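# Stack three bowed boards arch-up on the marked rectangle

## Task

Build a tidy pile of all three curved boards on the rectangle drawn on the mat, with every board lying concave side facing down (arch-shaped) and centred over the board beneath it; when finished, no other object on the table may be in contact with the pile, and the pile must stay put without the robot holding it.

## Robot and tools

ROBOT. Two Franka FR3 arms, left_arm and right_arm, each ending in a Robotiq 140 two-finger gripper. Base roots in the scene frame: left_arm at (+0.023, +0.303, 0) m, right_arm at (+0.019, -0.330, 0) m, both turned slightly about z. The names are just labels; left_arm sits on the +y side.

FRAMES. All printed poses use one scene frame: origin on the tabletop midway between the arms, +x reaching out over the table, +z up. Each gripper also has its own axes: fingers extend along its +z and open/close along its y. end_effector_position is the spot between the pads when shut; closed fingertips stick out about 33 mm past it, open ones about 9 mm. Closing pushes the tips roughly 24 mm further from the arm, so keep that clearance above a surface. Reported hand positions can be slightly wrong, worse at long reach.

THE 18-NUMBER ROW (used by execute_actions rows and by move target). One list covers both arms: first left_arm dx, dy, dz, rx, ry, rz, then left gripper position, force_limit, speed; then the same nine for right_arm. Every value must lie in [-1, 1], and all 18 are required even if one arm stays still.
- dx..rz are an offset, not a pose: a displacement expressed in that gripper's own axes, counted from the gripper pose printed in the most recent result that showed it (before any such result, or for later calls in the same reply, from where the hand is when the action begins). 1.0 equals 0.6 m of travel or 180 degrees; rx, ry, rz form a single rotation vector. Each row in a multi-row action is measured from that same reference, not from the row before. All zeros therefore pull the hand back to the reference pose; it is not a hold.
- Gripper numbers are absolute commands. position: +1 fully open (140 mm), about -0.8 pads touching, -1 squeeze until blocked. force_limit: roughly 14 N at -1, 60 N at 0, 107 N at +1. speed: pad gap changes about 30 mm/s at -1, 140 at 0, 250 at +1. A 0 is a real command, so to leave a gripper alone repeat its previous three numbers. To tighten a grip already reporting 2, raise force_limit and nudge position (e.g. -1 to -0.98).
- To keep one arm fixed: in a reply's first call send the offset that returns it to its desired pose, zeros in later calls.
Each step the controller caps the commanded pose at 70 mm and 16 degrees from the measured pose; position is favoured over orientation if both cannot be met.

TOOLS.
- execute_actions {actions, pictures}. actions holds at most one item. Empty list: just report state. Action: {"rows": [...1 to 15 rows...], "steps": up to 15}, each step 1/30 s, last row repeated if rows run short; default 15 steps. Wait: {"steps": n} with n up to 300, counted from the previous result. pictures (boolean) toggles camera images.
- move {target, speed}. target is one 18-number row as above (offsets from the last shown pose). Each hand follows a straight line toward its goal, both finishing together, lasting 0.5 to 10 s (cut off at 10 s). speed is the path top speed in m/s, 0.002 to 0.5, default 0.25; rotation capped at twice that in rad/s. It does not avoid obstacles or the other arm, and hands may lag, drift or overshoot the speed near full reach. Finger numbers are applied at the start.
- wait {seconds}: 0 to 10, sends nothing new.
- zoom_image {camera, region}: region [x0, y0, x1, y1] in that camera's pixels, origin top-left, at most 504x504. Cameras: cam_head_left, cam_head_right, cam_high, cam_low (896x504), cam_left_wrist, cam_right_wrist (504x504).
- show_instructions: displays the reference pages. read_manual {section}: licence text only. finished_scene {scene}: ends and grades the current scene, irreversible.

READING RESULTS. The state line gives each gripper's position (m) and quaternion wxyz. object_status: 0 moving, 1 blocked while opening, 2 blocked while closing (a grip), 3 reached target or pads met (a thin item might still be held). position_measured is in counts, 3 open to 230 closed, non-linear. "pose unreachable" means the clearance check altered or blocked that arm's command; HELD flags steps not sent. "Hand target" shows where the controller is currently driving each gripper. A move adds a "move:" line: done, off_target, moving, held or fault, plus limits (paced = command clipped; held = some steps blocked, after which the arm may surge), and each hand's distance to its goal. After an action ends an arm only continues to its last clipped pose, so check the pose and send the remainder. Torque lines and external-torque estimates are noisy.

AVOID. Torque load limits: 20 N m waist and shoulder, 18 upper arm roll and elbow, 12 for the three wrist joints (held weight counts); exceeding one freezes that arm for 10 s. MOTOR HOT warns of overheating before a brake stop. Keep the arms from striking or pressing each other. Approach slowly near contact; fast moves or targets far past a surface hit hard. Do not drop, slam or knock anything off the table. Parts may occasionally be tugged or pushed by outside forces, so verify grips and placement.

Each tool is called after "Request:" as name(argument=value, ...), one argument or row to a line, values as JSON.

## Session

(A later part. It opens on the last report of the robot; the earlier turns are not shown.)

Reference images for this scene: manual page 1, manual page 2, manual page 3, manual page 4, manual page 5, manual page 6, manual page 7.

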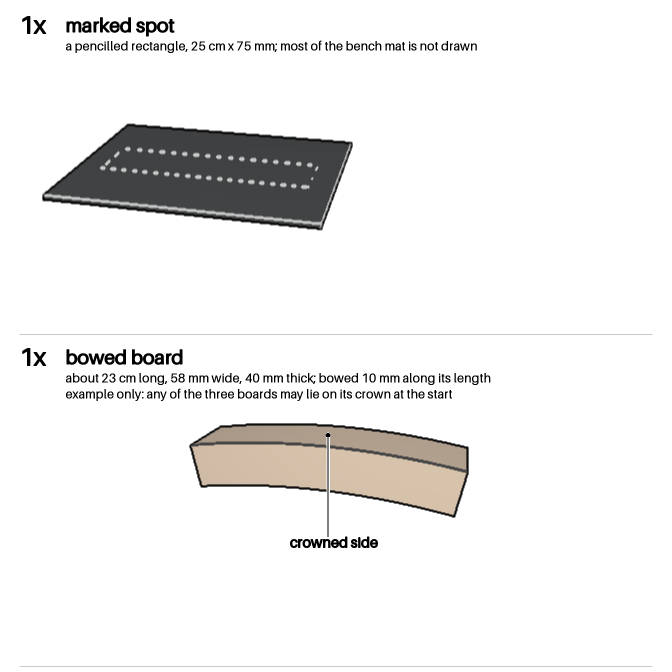

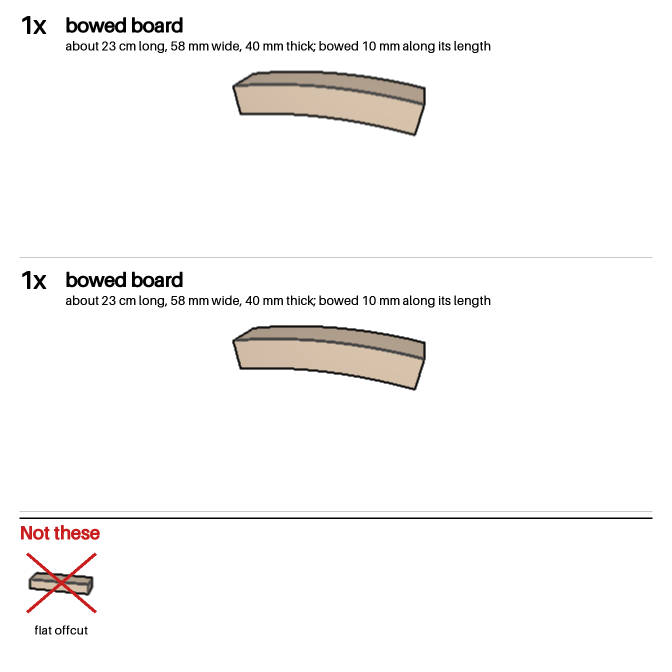

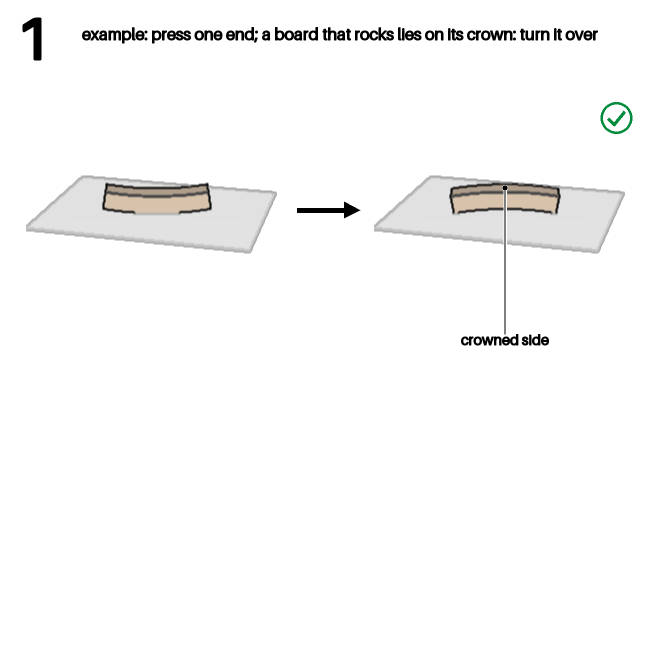

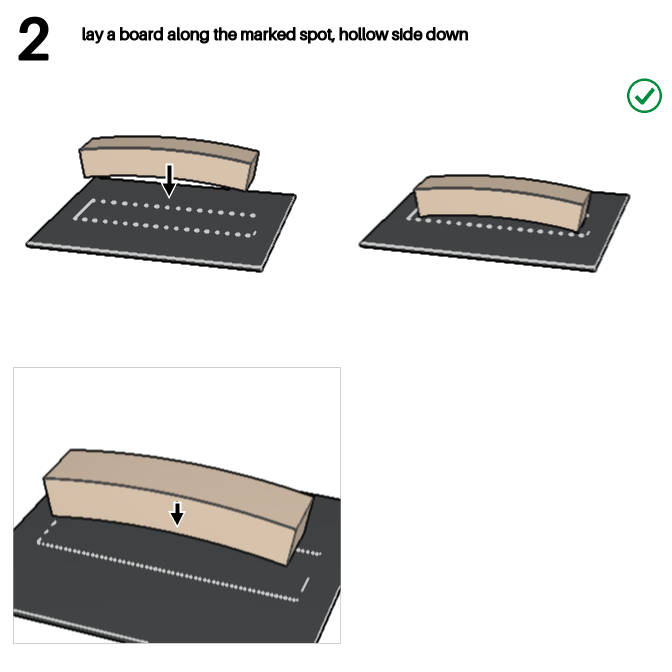

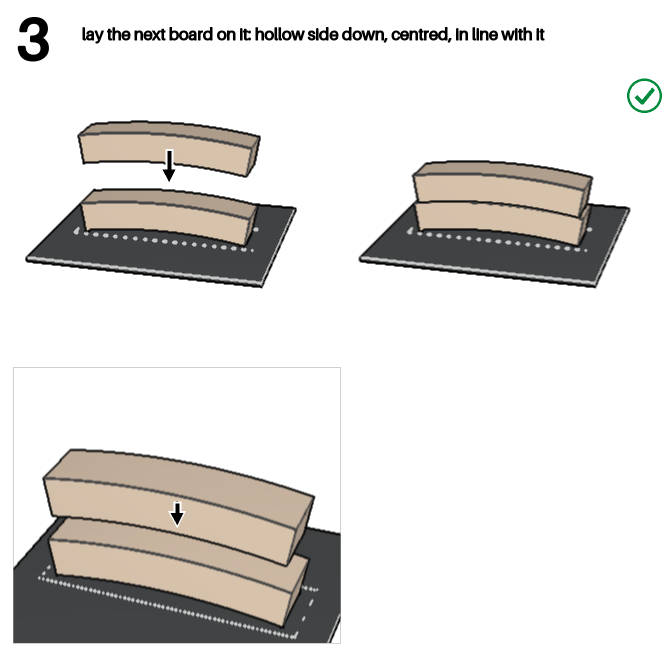

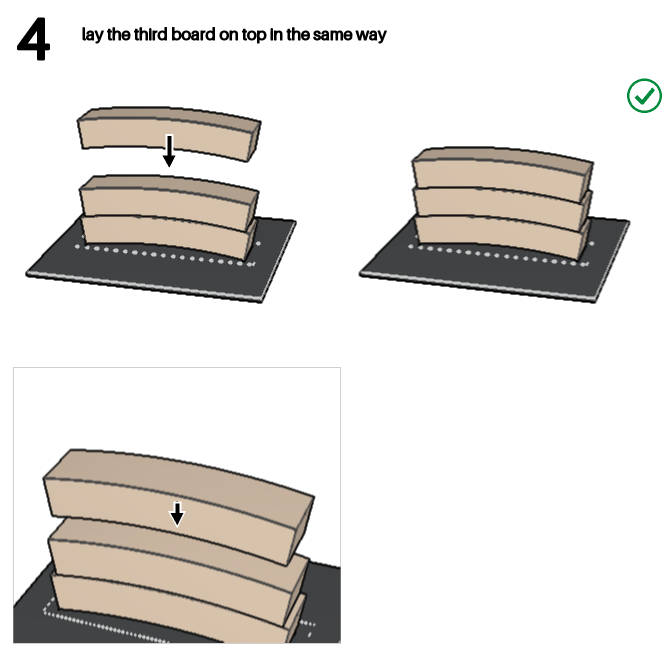

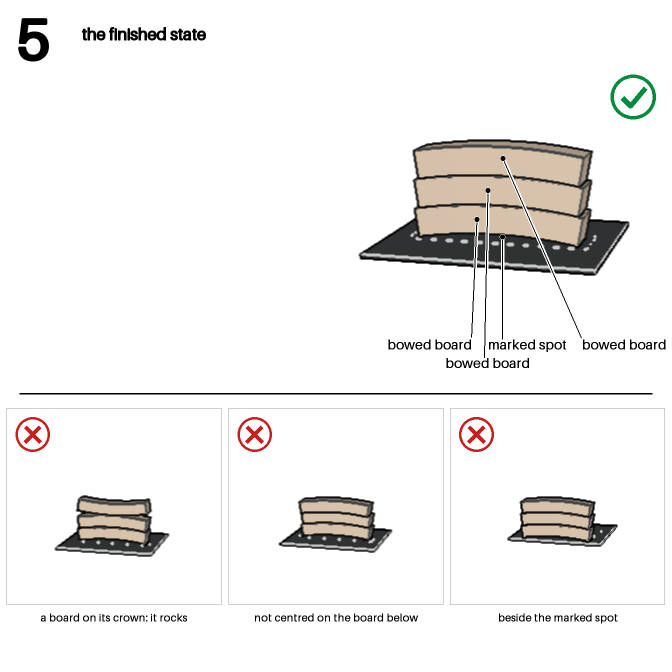

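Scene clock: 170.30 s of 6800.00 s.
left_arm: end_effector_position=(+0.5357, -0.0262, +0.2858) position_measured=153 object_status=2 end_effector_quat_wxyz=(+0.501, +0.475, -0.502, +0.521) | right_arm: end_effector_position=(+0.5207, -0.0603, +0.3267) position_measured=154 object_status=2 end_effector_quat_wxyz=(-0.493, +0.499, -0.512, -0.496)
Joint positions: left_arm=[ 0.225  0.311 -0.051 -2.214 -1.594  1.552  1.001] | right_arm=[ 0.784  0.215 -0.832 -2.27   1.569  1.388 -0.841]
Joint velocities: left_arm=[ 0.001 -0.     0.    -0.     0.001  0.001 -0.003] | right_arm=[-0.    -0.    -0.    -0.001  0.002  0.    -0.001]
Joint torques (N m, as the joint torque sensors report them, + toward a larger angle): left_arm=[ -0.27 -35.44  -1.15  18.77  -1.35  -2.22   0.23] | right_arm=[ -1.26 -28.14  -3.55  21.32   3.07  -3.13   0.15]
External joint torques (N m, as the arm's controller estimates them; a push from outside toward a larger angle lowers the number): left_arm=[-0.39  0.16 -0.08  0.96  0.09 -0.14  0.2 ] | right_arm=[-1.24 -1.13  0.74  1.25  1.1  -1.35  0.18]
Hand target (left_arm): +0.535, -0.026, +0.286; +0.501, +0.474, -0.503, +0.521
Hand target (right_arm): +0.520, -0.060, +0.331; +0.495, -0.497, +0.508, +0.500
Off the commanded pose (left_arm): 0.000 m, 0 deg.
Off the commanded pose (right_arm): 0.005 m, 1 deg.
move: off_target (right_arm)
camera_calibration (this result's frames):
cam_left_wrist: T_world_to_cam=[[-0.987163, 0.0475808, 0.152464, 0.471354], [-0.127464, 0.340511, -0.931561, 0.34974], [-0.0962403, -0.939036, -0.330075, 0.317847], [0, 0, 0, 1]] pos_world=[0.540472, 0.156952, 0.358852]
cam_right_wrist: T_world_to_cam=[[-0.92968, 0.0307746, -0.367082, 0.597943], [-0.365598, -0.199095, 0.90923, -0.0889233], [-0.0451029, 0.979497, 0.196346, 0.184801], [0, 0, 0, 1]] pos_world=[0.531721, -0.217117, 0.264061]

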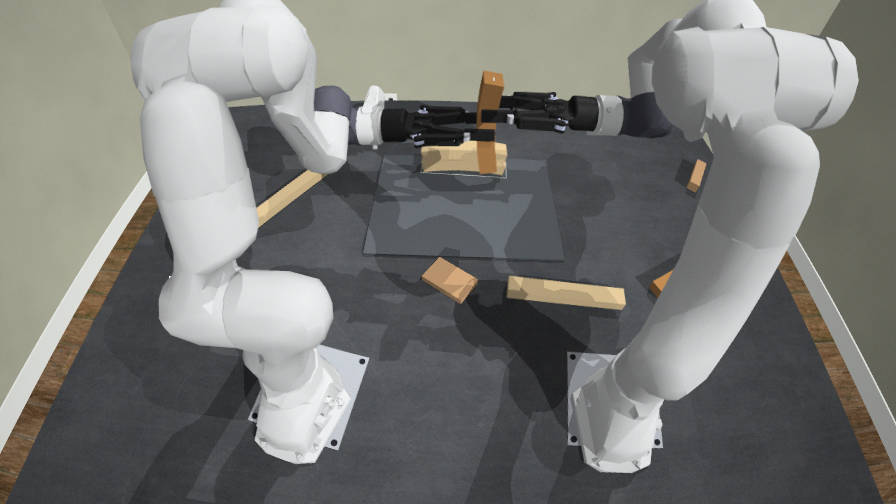

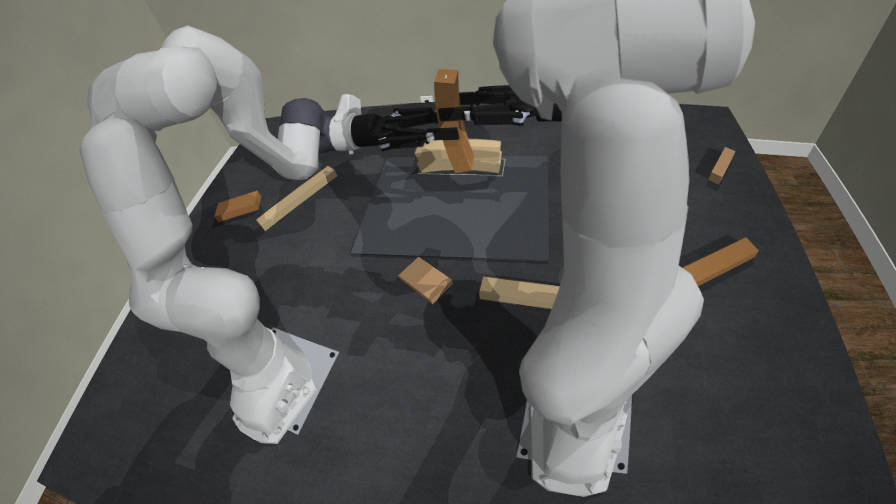

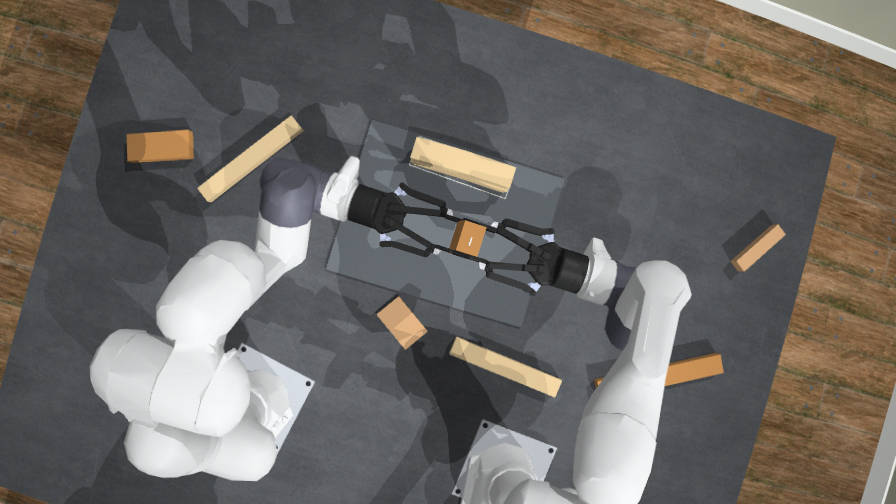

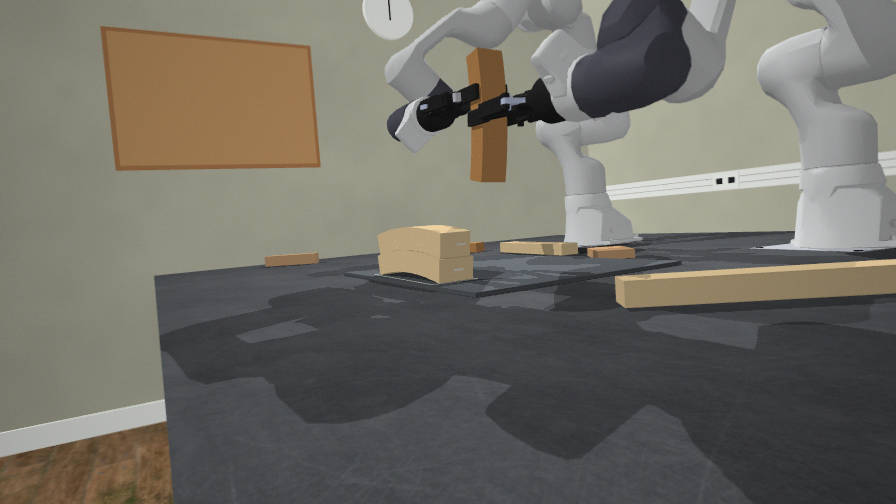

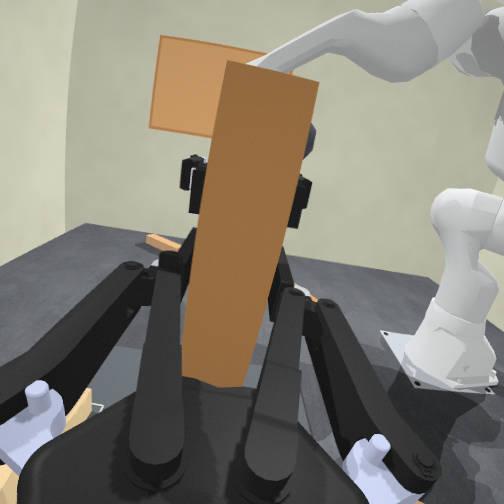

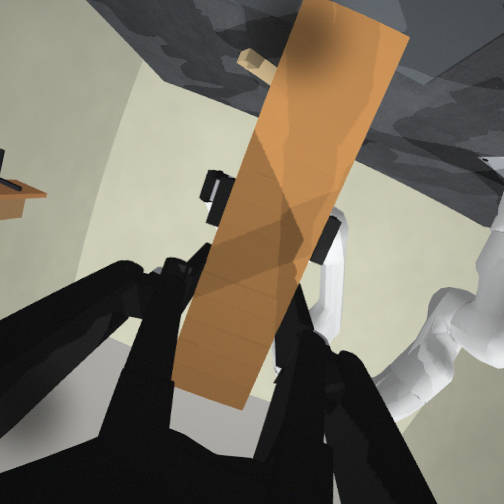

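Request:
execute_actions(
  actions=[
    {"rows":[[0,0,0,0,0,0,-0.98,0.8,0,0,0,0,0,0,0,0.5,0.8,0]],"steps":12},
  ],
  pictures=false,
)

Request:
move(
  target=[0.003,0,0,0,0,0,-0.98,0.8,0,0,0,-0.25,0,0,0,0.5,0.8,0],
)

Request:
move(
  target=[-0.18,-0.297,-0.058,-0.021,-0.51,-0.01,-0.98,0.8,0,0,0.1,-0.25,0,0,0,0.5,0.8,0],
  speed=0.3,
)

Scene clock: 181.50 s of 6800.00 s.
left_arm: end_effector_position=(+0.5355, -0.0261, +0.2839) position_measured=153 object_status=2 end_effector_quat_wxyz=(+0.501, +0.476, -0.502, +0.520) | right_arm: end_effector_position=(+0.5205, -0.0600, +0.3266) position_measured=72 object_status=0 end_effector_quat_wxyz=(-0.493, +0.500, -0.511, -0.496)
Joint positions: left_arm=[ 0.225  0.312 -0.051 -2.215 -1.594  1.555  1.001] | right_arm=[ 0.785  0.216 -0.831 -2.27   1.569  1.388 -0.841]
Joint velocities: left_arm=[-0.     0.     0.    -0.001  0.001  0.002  0.001] | right_arm=[-0.002  0.    -0.001 -0.001 -0.001  0.001  0.001]
Joint torques (N m, as the joint torque sensors report them, + toward a larger angle): left_arm=[  0.55 -36.45  -1.42  19.28  -1.67  -2.52   0.12] | right_arm=[ -0.99 -26.7   -4.98  21.83   1.93  -1.9   -0.05]
External joint torques (N m, as the arm's controller estimates them; a push from outside toward a larger angle lowers the number): left_arm=[ 0.62 -0.95 -0.17  1.6  -0.24 -0.42  0.1 ] | right_arm=[-0.96  0.3  -0.69  1.78 -0.02 -0.14 -0.02]
Hand target (left_arm): +0.536, -0.026, +0.286; +0.501, +0.475, -0.502, +0.521
Hand target (right_arm): +0.521, -0.060, +0.327; +0.493, -0.499, +0.512, +0.496
Off the commanded pose (left_arm): 0.002 m, 0 deg.
Off the commanded pose (right_arm): 0.000 m, 0 deg.
Steps of this call (steps 1 to 90: nothing new was sent; then 7.80 s passed at rest; steps 91 to 102: all 12 steps of this action). Readings (end_effector_position | what the end effector reports):
91: left_arm (+0.5357, -0.0262, +0.2858) | right_arm (+0.5207, -0.0603, +0.3266) | left_arm position_measured=153 object_status=0 | right_arm position_measured=154 object_status=0
92: left_arm (+0.5357, -0.0263, +0.2857) | right_arm (+0.5205, -0.0600, +0.3266) | left_arm position_measured=153 object_status=0 | right_arm position_measured=154 object_status=0
94: left_arm (+0.5356, -0.0262, +0.2850) | right_arm (+0.5205, -0.0600, +0.3266) | left_arm position_measured=153 object_status=0 | right_arm position_measured=133 object_status=0
98: left_arm (+0.5355, -0.0262, +0.2841) | right_arm (+0.5205, -0.0600, +0.3266) | left_arm position_measured=153 object_status=2 | right_arm position_measured=102 object_status=0
102: the state above

Scene clock: 183.07 s of 6800.00 s.
left_arm: end_effector_position=(+0.5353, -0.0259, +0.2825) position_measured=153 object_status=2 end_effector_quat_wxyz=(+0.500, +0.478, -0.502, +0.519) | right_arm: end_effector_position=(+0.5224, -0.2100, +0.3318) position_measured=66 object_status=3 end_effector_quat_wxyz=(-0.495, +0.496, -0.513, -0.496)
Joint positions: left_arm=[ 0.225  0.312 -0.051 -2.217 -1.593  1.557  1.001] | right_arm=[ 0.494  0.367 -0.894 -2.116  1.415  1.08  -0.873]
Joint velocities: left_arm=[ 0.001 -0.001  0.    -0.    -0.001  0.    -0.   ] | right_arm=[-0.001  0.002  0.     0.    -0.    -0.012 -0.009]
Joint torques (N m, as the joint torque sensors report them, + toward a larger angle): left_arm=[  0.36 -38.35  -1.36  19.53  -1.63  -2.62  -0.03] | right_arm=[ -1.05 -28.5   -7.41  22.28   1.68  -2.29  -0.16]
External joint torques (N m, as the arm's controller estimates them; a push from outside toward a larger angle lowers the number): left_arm=[ 0.4  -2.74 -0.14  1.76 -0.2  -0.52 -0.05] | right_arm=[-1.03  1.73  0.2   2.95 -0.71 -0.46 -0.13]
Hand target (left_arm): +0.535, -0.026, +0.286; +0.501, +0.476, -0.502, +0.520
Hand target (right_arm): +0.521, -0.210, +0.332; +0.495, -0.499, +0.510, +0.496
Off the commanded pose (left_arm): 0.003 m, 0 deg.
Off the commanded pose (right_arm): 0.004 m, 0 deg.
move: off_target (right_arm)
camera_calibration (this result's frames):
cam_left_wrist: T_world_to_cam=[[-0.986537, 0.045227, 0.157162, 0.469698], [-0.132221, 0.344984, -0.929249, 0.348491], [-0.0962457, -0.937518, -0.33436, 0.318223], [0, 0, 0, 1]] pos_world=[0.54008, 0.156873, 0.356417]
cam_right_wrist: T_world_to_cam=[[-0.929916, 0.038734, -0.365727, 0.607361], [-0.365815, -0.19987, 0.908973, -0.122713], [-0.0378895, 0.979057, 0.200031, 0.325427], [0, 0, 0, 1]] pos_world=[0.532235, -0.366664, 0.268575]

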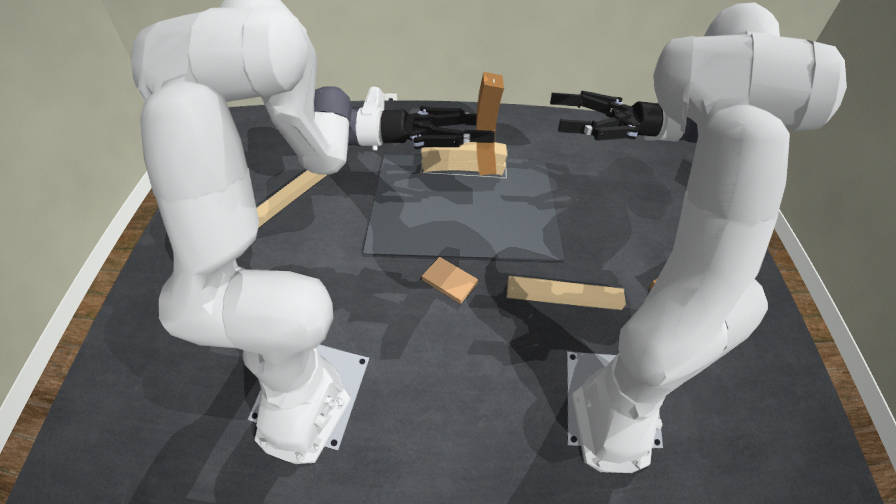

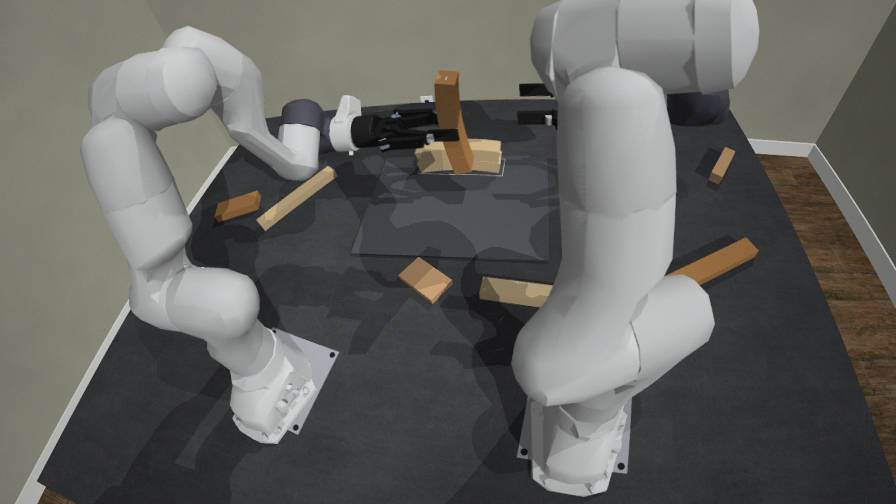

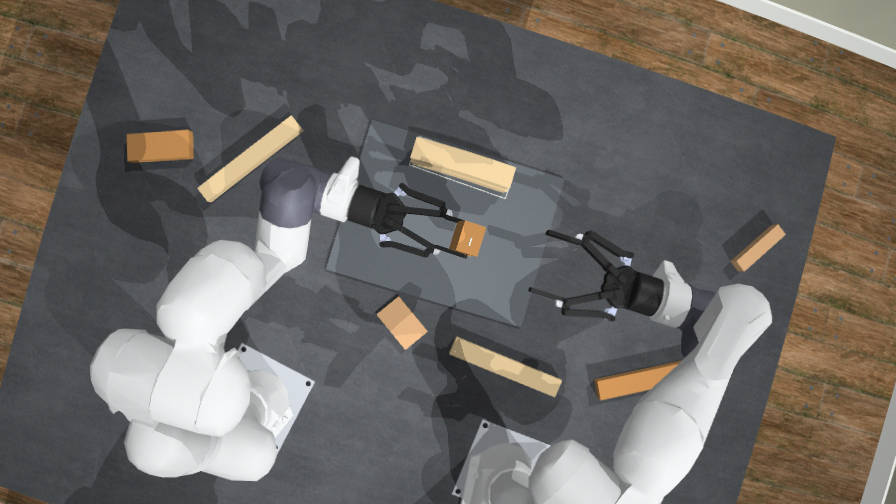

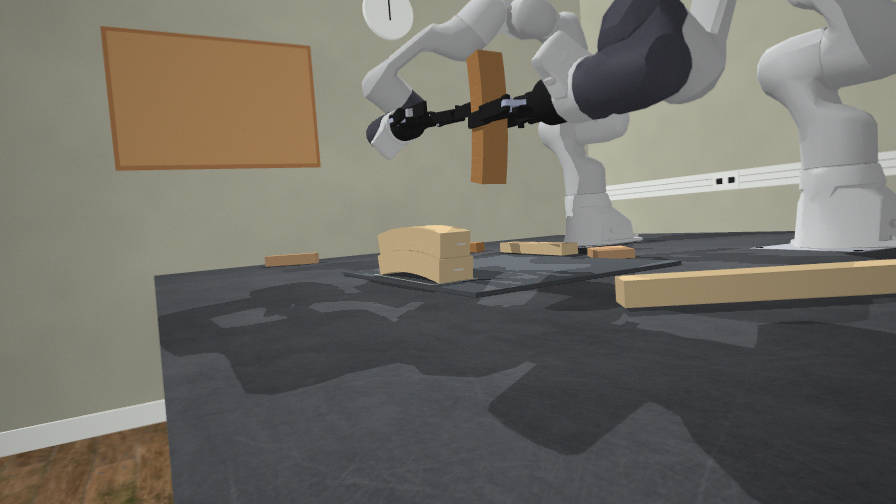

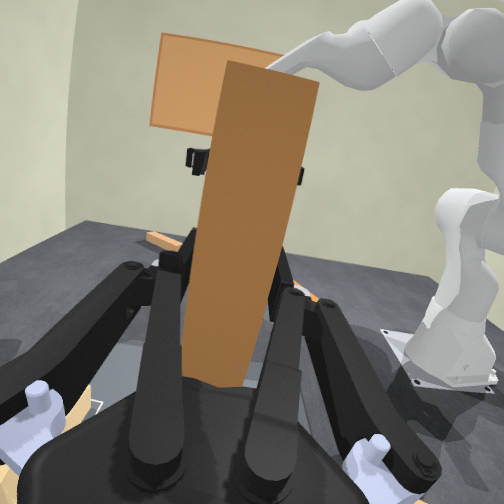

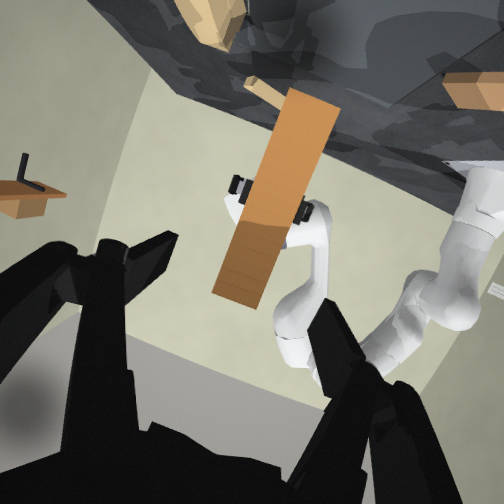

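Scene clock: 186.67 s of 6800.00 s.
left_arm: end_effector_position=(+0.7120, -0.0024, +0.1742) position_measured=153 object_status=2 end_effector_quat_wxyz=(+0.014, +0.688, -0.726, -0.008) | right_arm: end_effector_position=(+0.4627, -0.3594, +0.3382) position_measured=66 object_status=3 end_effector_quat_wxyz=(-0.497, +0.495, -0.513, -0.494)
Joint positions: left_arm=[-0.426  0.81   0.368 -1.008 -0.286  1.749 -0.246] | right_arm=[ 0.156  0.476 -0.906 -1.966  1.202  0.813 -0.993]
Joint velocities: left_arm=[-0.     0.002  0.001  0.007 -0.003 -0.017 -0.023] | right_arm=[ 0.     0.001 -0.001  0.001 -0.001 -0.002 -0.004]
Joint torques (N m, as the joint torque sensors report them, + toward a larger angle): left_arm=[  1.95 -55.83   8.63  28.16   0.18   1.95  -0.21] | right_arm=[ -0.97 -31.39  -8.92  21.14   1.59  -2.42  -0.21]
External joint torques (N m, as the arm's controller estimates them; a push from outside toward a larger angle lowers the number): left_arm=[ 1.85 -2.37  1.55  4.63 -0.58 -0.51 -0.21] | right_arm=[-1.    1.6   0.62  2.74 -0.75 -0.42 -0.19]
Hand target (left_arm): +0.713, -0.000, +0.178; +0.014, +0.694, -0.720, -0.006
Hand target (right_arm): +0.462, -0.359, +0.338; +0.497, -0.497, +0.511, +0.495
Off the commanded pose (left_arm): 0.011 m, 2 deg.
Off the commanded pose (right_arm): 0.004 m, 0 deg.
move: off_target (left_arm, right_arm)
camera_calibration (this result's frames):
cam_left_wrist: T_world_to_cam=[[-0.986922, -0.148176, 0.0634729, 0.6761], [-0.113754, 0.919177, 0.377059, 0.0238552], [-0.114214, 0.364907, -0.924012, 0.43971], [0, 0, 0, 1]] pos_world=[0.720192, -0.0821989, 0.354388]
cam_right_wrist: T_world_to_cam=[[-0.928621, 0.0443729, -0.368366, 0.562278], [-0.369553, -0.199076, 0.907634, -0.177718], [-0.0330585, 0.978979, 0.201264, 0.465478], [0, 0, 0, 1]] pos_world=[0.471855, -0.516023, 0.274743]

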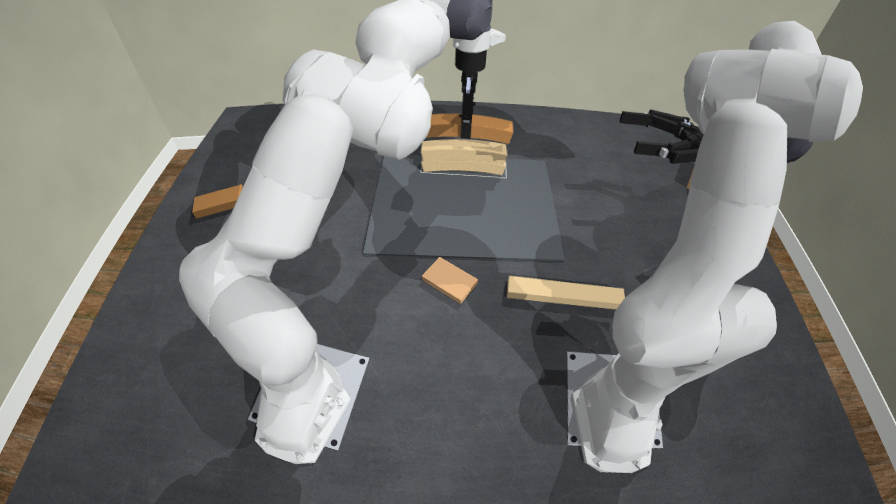

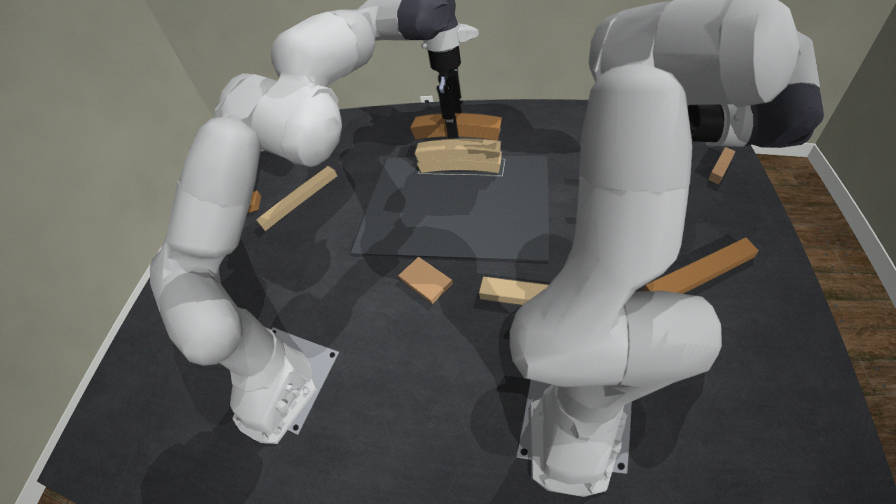

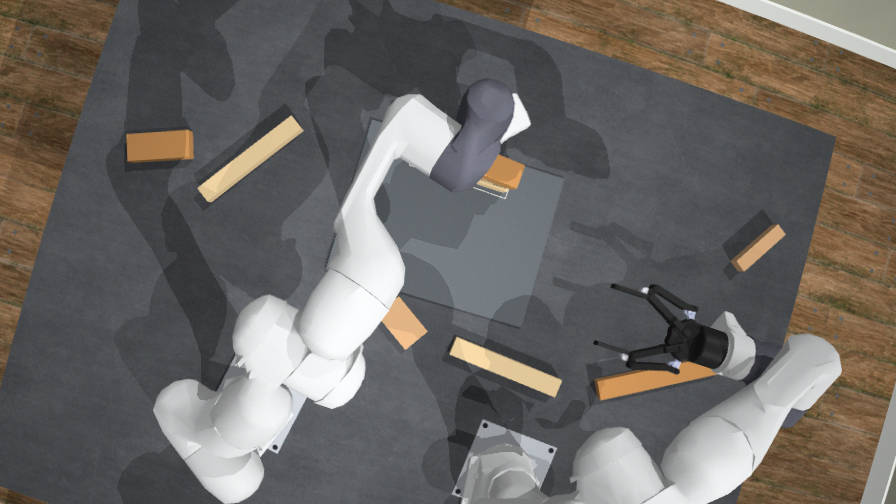

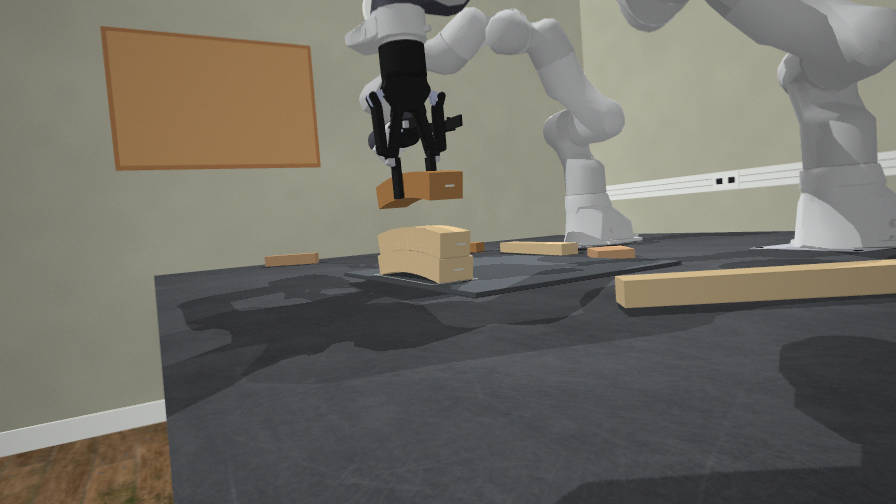

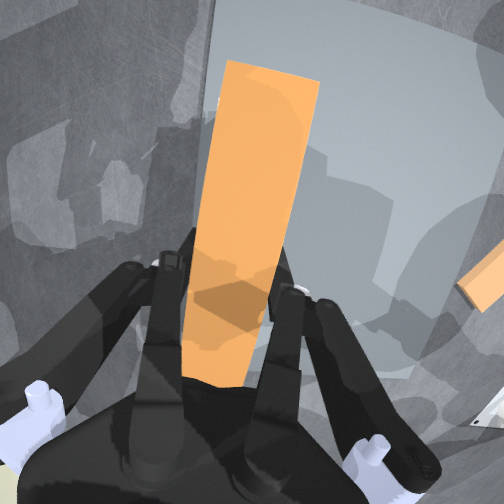

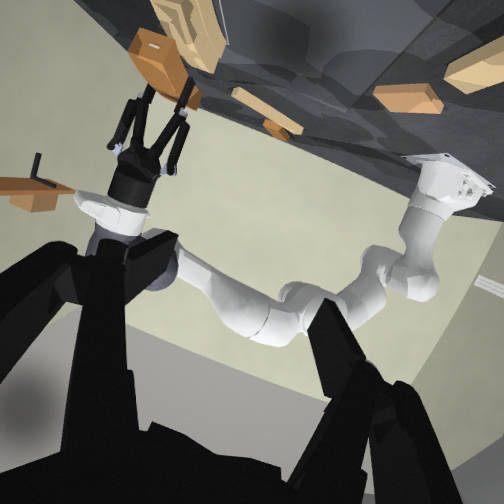

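Request:
move(
  target=[-0.01,-0.011,0.057,0.005,0.002,-0.008,-0.98,0.8,0,0,0,0,0,0,0,0.5,0.8,0],
  speed=0.06,
)

Request:
zoom_image(
  camera="cam_head_right",
  region=[390,100,540,190],
)

Request:
zoom_image(
  camera="cam_low",
  region=[340,170,520,310],
)

Scene clock: 195.73 s of 6800.00 s.
left_arm: end_effector_position=(+0.7158, +0.0081, +0.1352) position_measured=153 object_status=2 end_effector_quat_wxyz=(+0.012, +0.700, -0.714, -0.007) | right_arm: end_effector_position=(+0.4627, -0.3594, +0.3382) position_measured=66 object_status=3 end_effector_quat_wxyz=(-0.498, +0.496, -0.513, -0.494)
Joint positions: left_arm=[-0.427  0.816  0.367 -1.101 -0.292  1.848 -0.253] | right_arm=[ 0.156  0.476 -0.906 -1.965  1.202  0.813 -0.994]
Joint velocities: left_arm=[-0.    -0.001 -0.003  0.    -0.     0.01  -0.001] | right_arm=[ 0.001  0.001 -0.    -0.002 -0.     0.     0.002]
Joint torques (N m, as the joint torque sensors report them, + toward a larger angle): left_arm=[ -1.11 -56.28   7.38  26.08   0.21   3.01   0.21] | right_arm=[  0.21 -32.3  -10.01  19.47   2.37  -2.02  -0.07]
External joint torques (N m, as the arm's controller estimates them; a push from outside toward a larger angle lowers the number): left_arm=[-1.15 -2.87 -0.13  2.55 -0.54  0.55  0.21] | right_arm=[ 0.14  0.71 -0.49  1.11  0.04 -0.02 -0.04]
Hand target (left_arm): +0.718, +0.003, +0.140; +0.010, +0.697, -0.717, +0.000
Hand target (right_arm): +0.463, -0.359, +0.338; +0.497, -0.495, +0.513, +0.494
Off the commanded pose (left_arm): 0.007 m, 1 deg.
Off the commanded pose (right_arm): 0.000 m, 0 deg.
After step 90, 4.97 s passed at rest.
move: off_target (left_arm)
camera_calibration (this result's frames):
cam_left_wrist: T_world_to_cam=[[-0.981846, -0.180101, 0.0595227, 0.681049], [-0.144754, 0.914229, 0.37846, 0.051398], [-0.122578, 0.362973, -0.923702, 0.406254], [0, 0, 0, 1]] pos_world=[0.725923, -0.0717912, 0.315267]
cam_right_wrist: T_world_to_cam=[[-0.928261, 0.0441506, -0.369299, 0.562328], [-0.370411, -0.199355, 0.907223, -0.177356], [-0.0335672, 0.978932, 0.201407, 0.465612], [0, 0, 0, 1]] pos_world=[0.471922, -0.515987, 0.274792]

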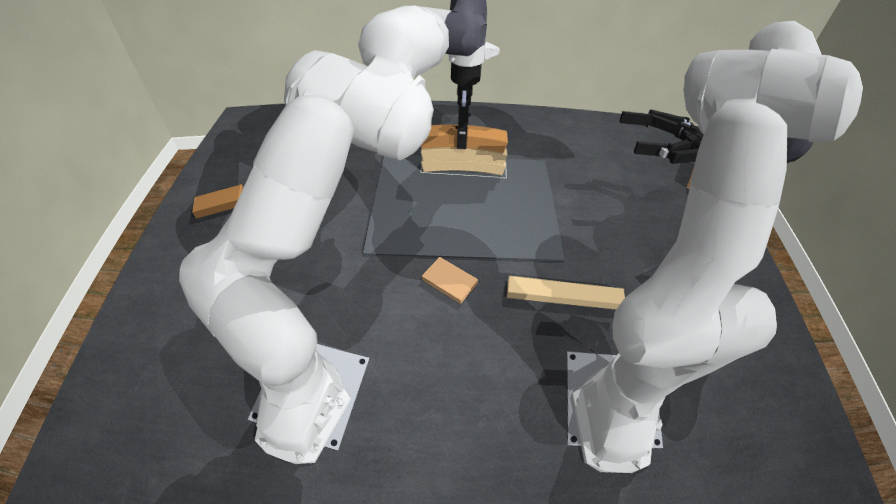

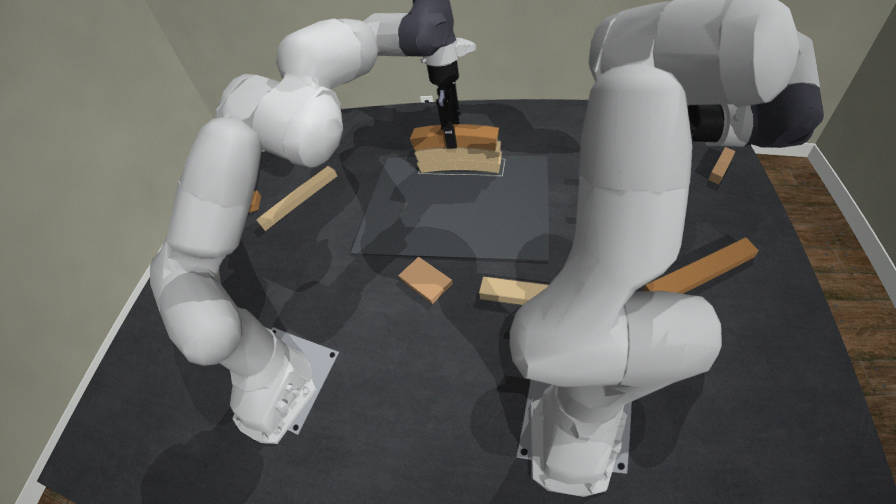

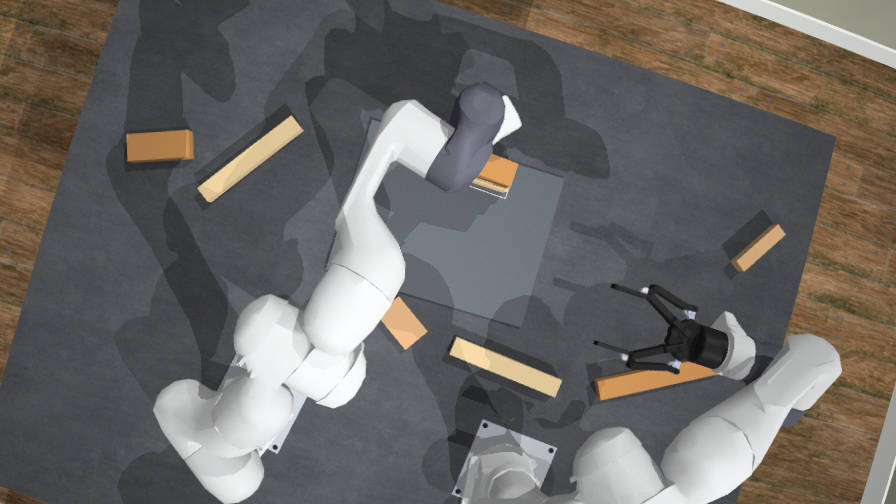

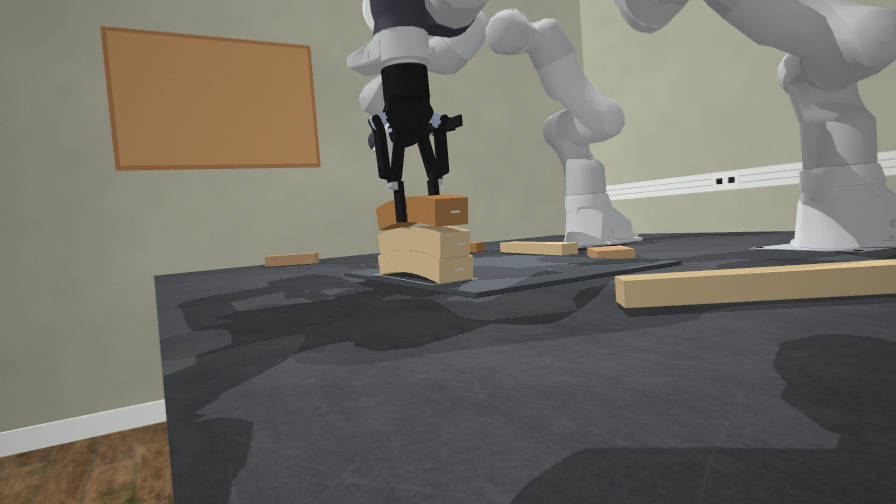

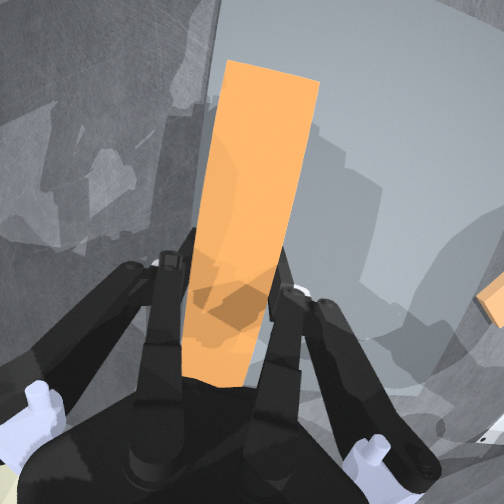

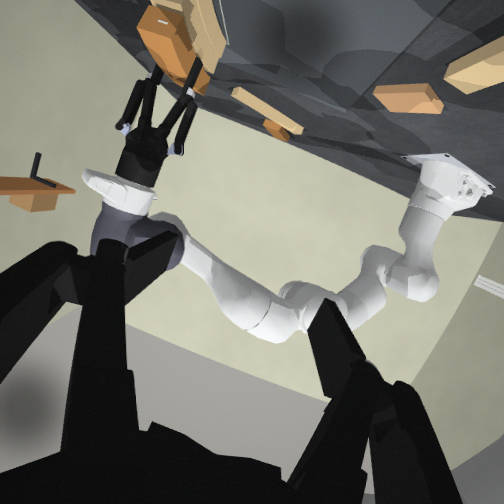

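Region (390, 100, 540, 190) of cam_head_right's 896x504 image, scaled by 3.360, with more detail than that image has; it fills the top 302 rows of this view, and the rest is white.

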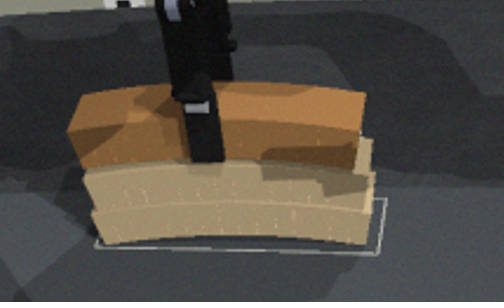

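Region (340, 170, 520, 310) of cam_low's 896x504 image, scaled by 2.800, with more detail than that image has.

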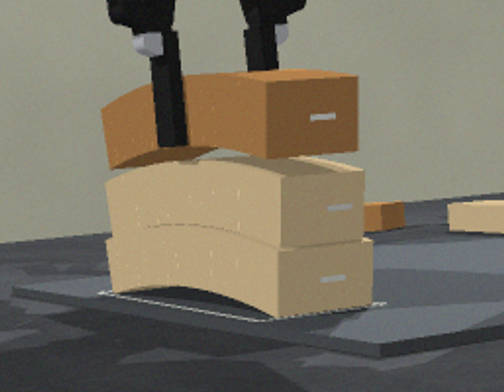

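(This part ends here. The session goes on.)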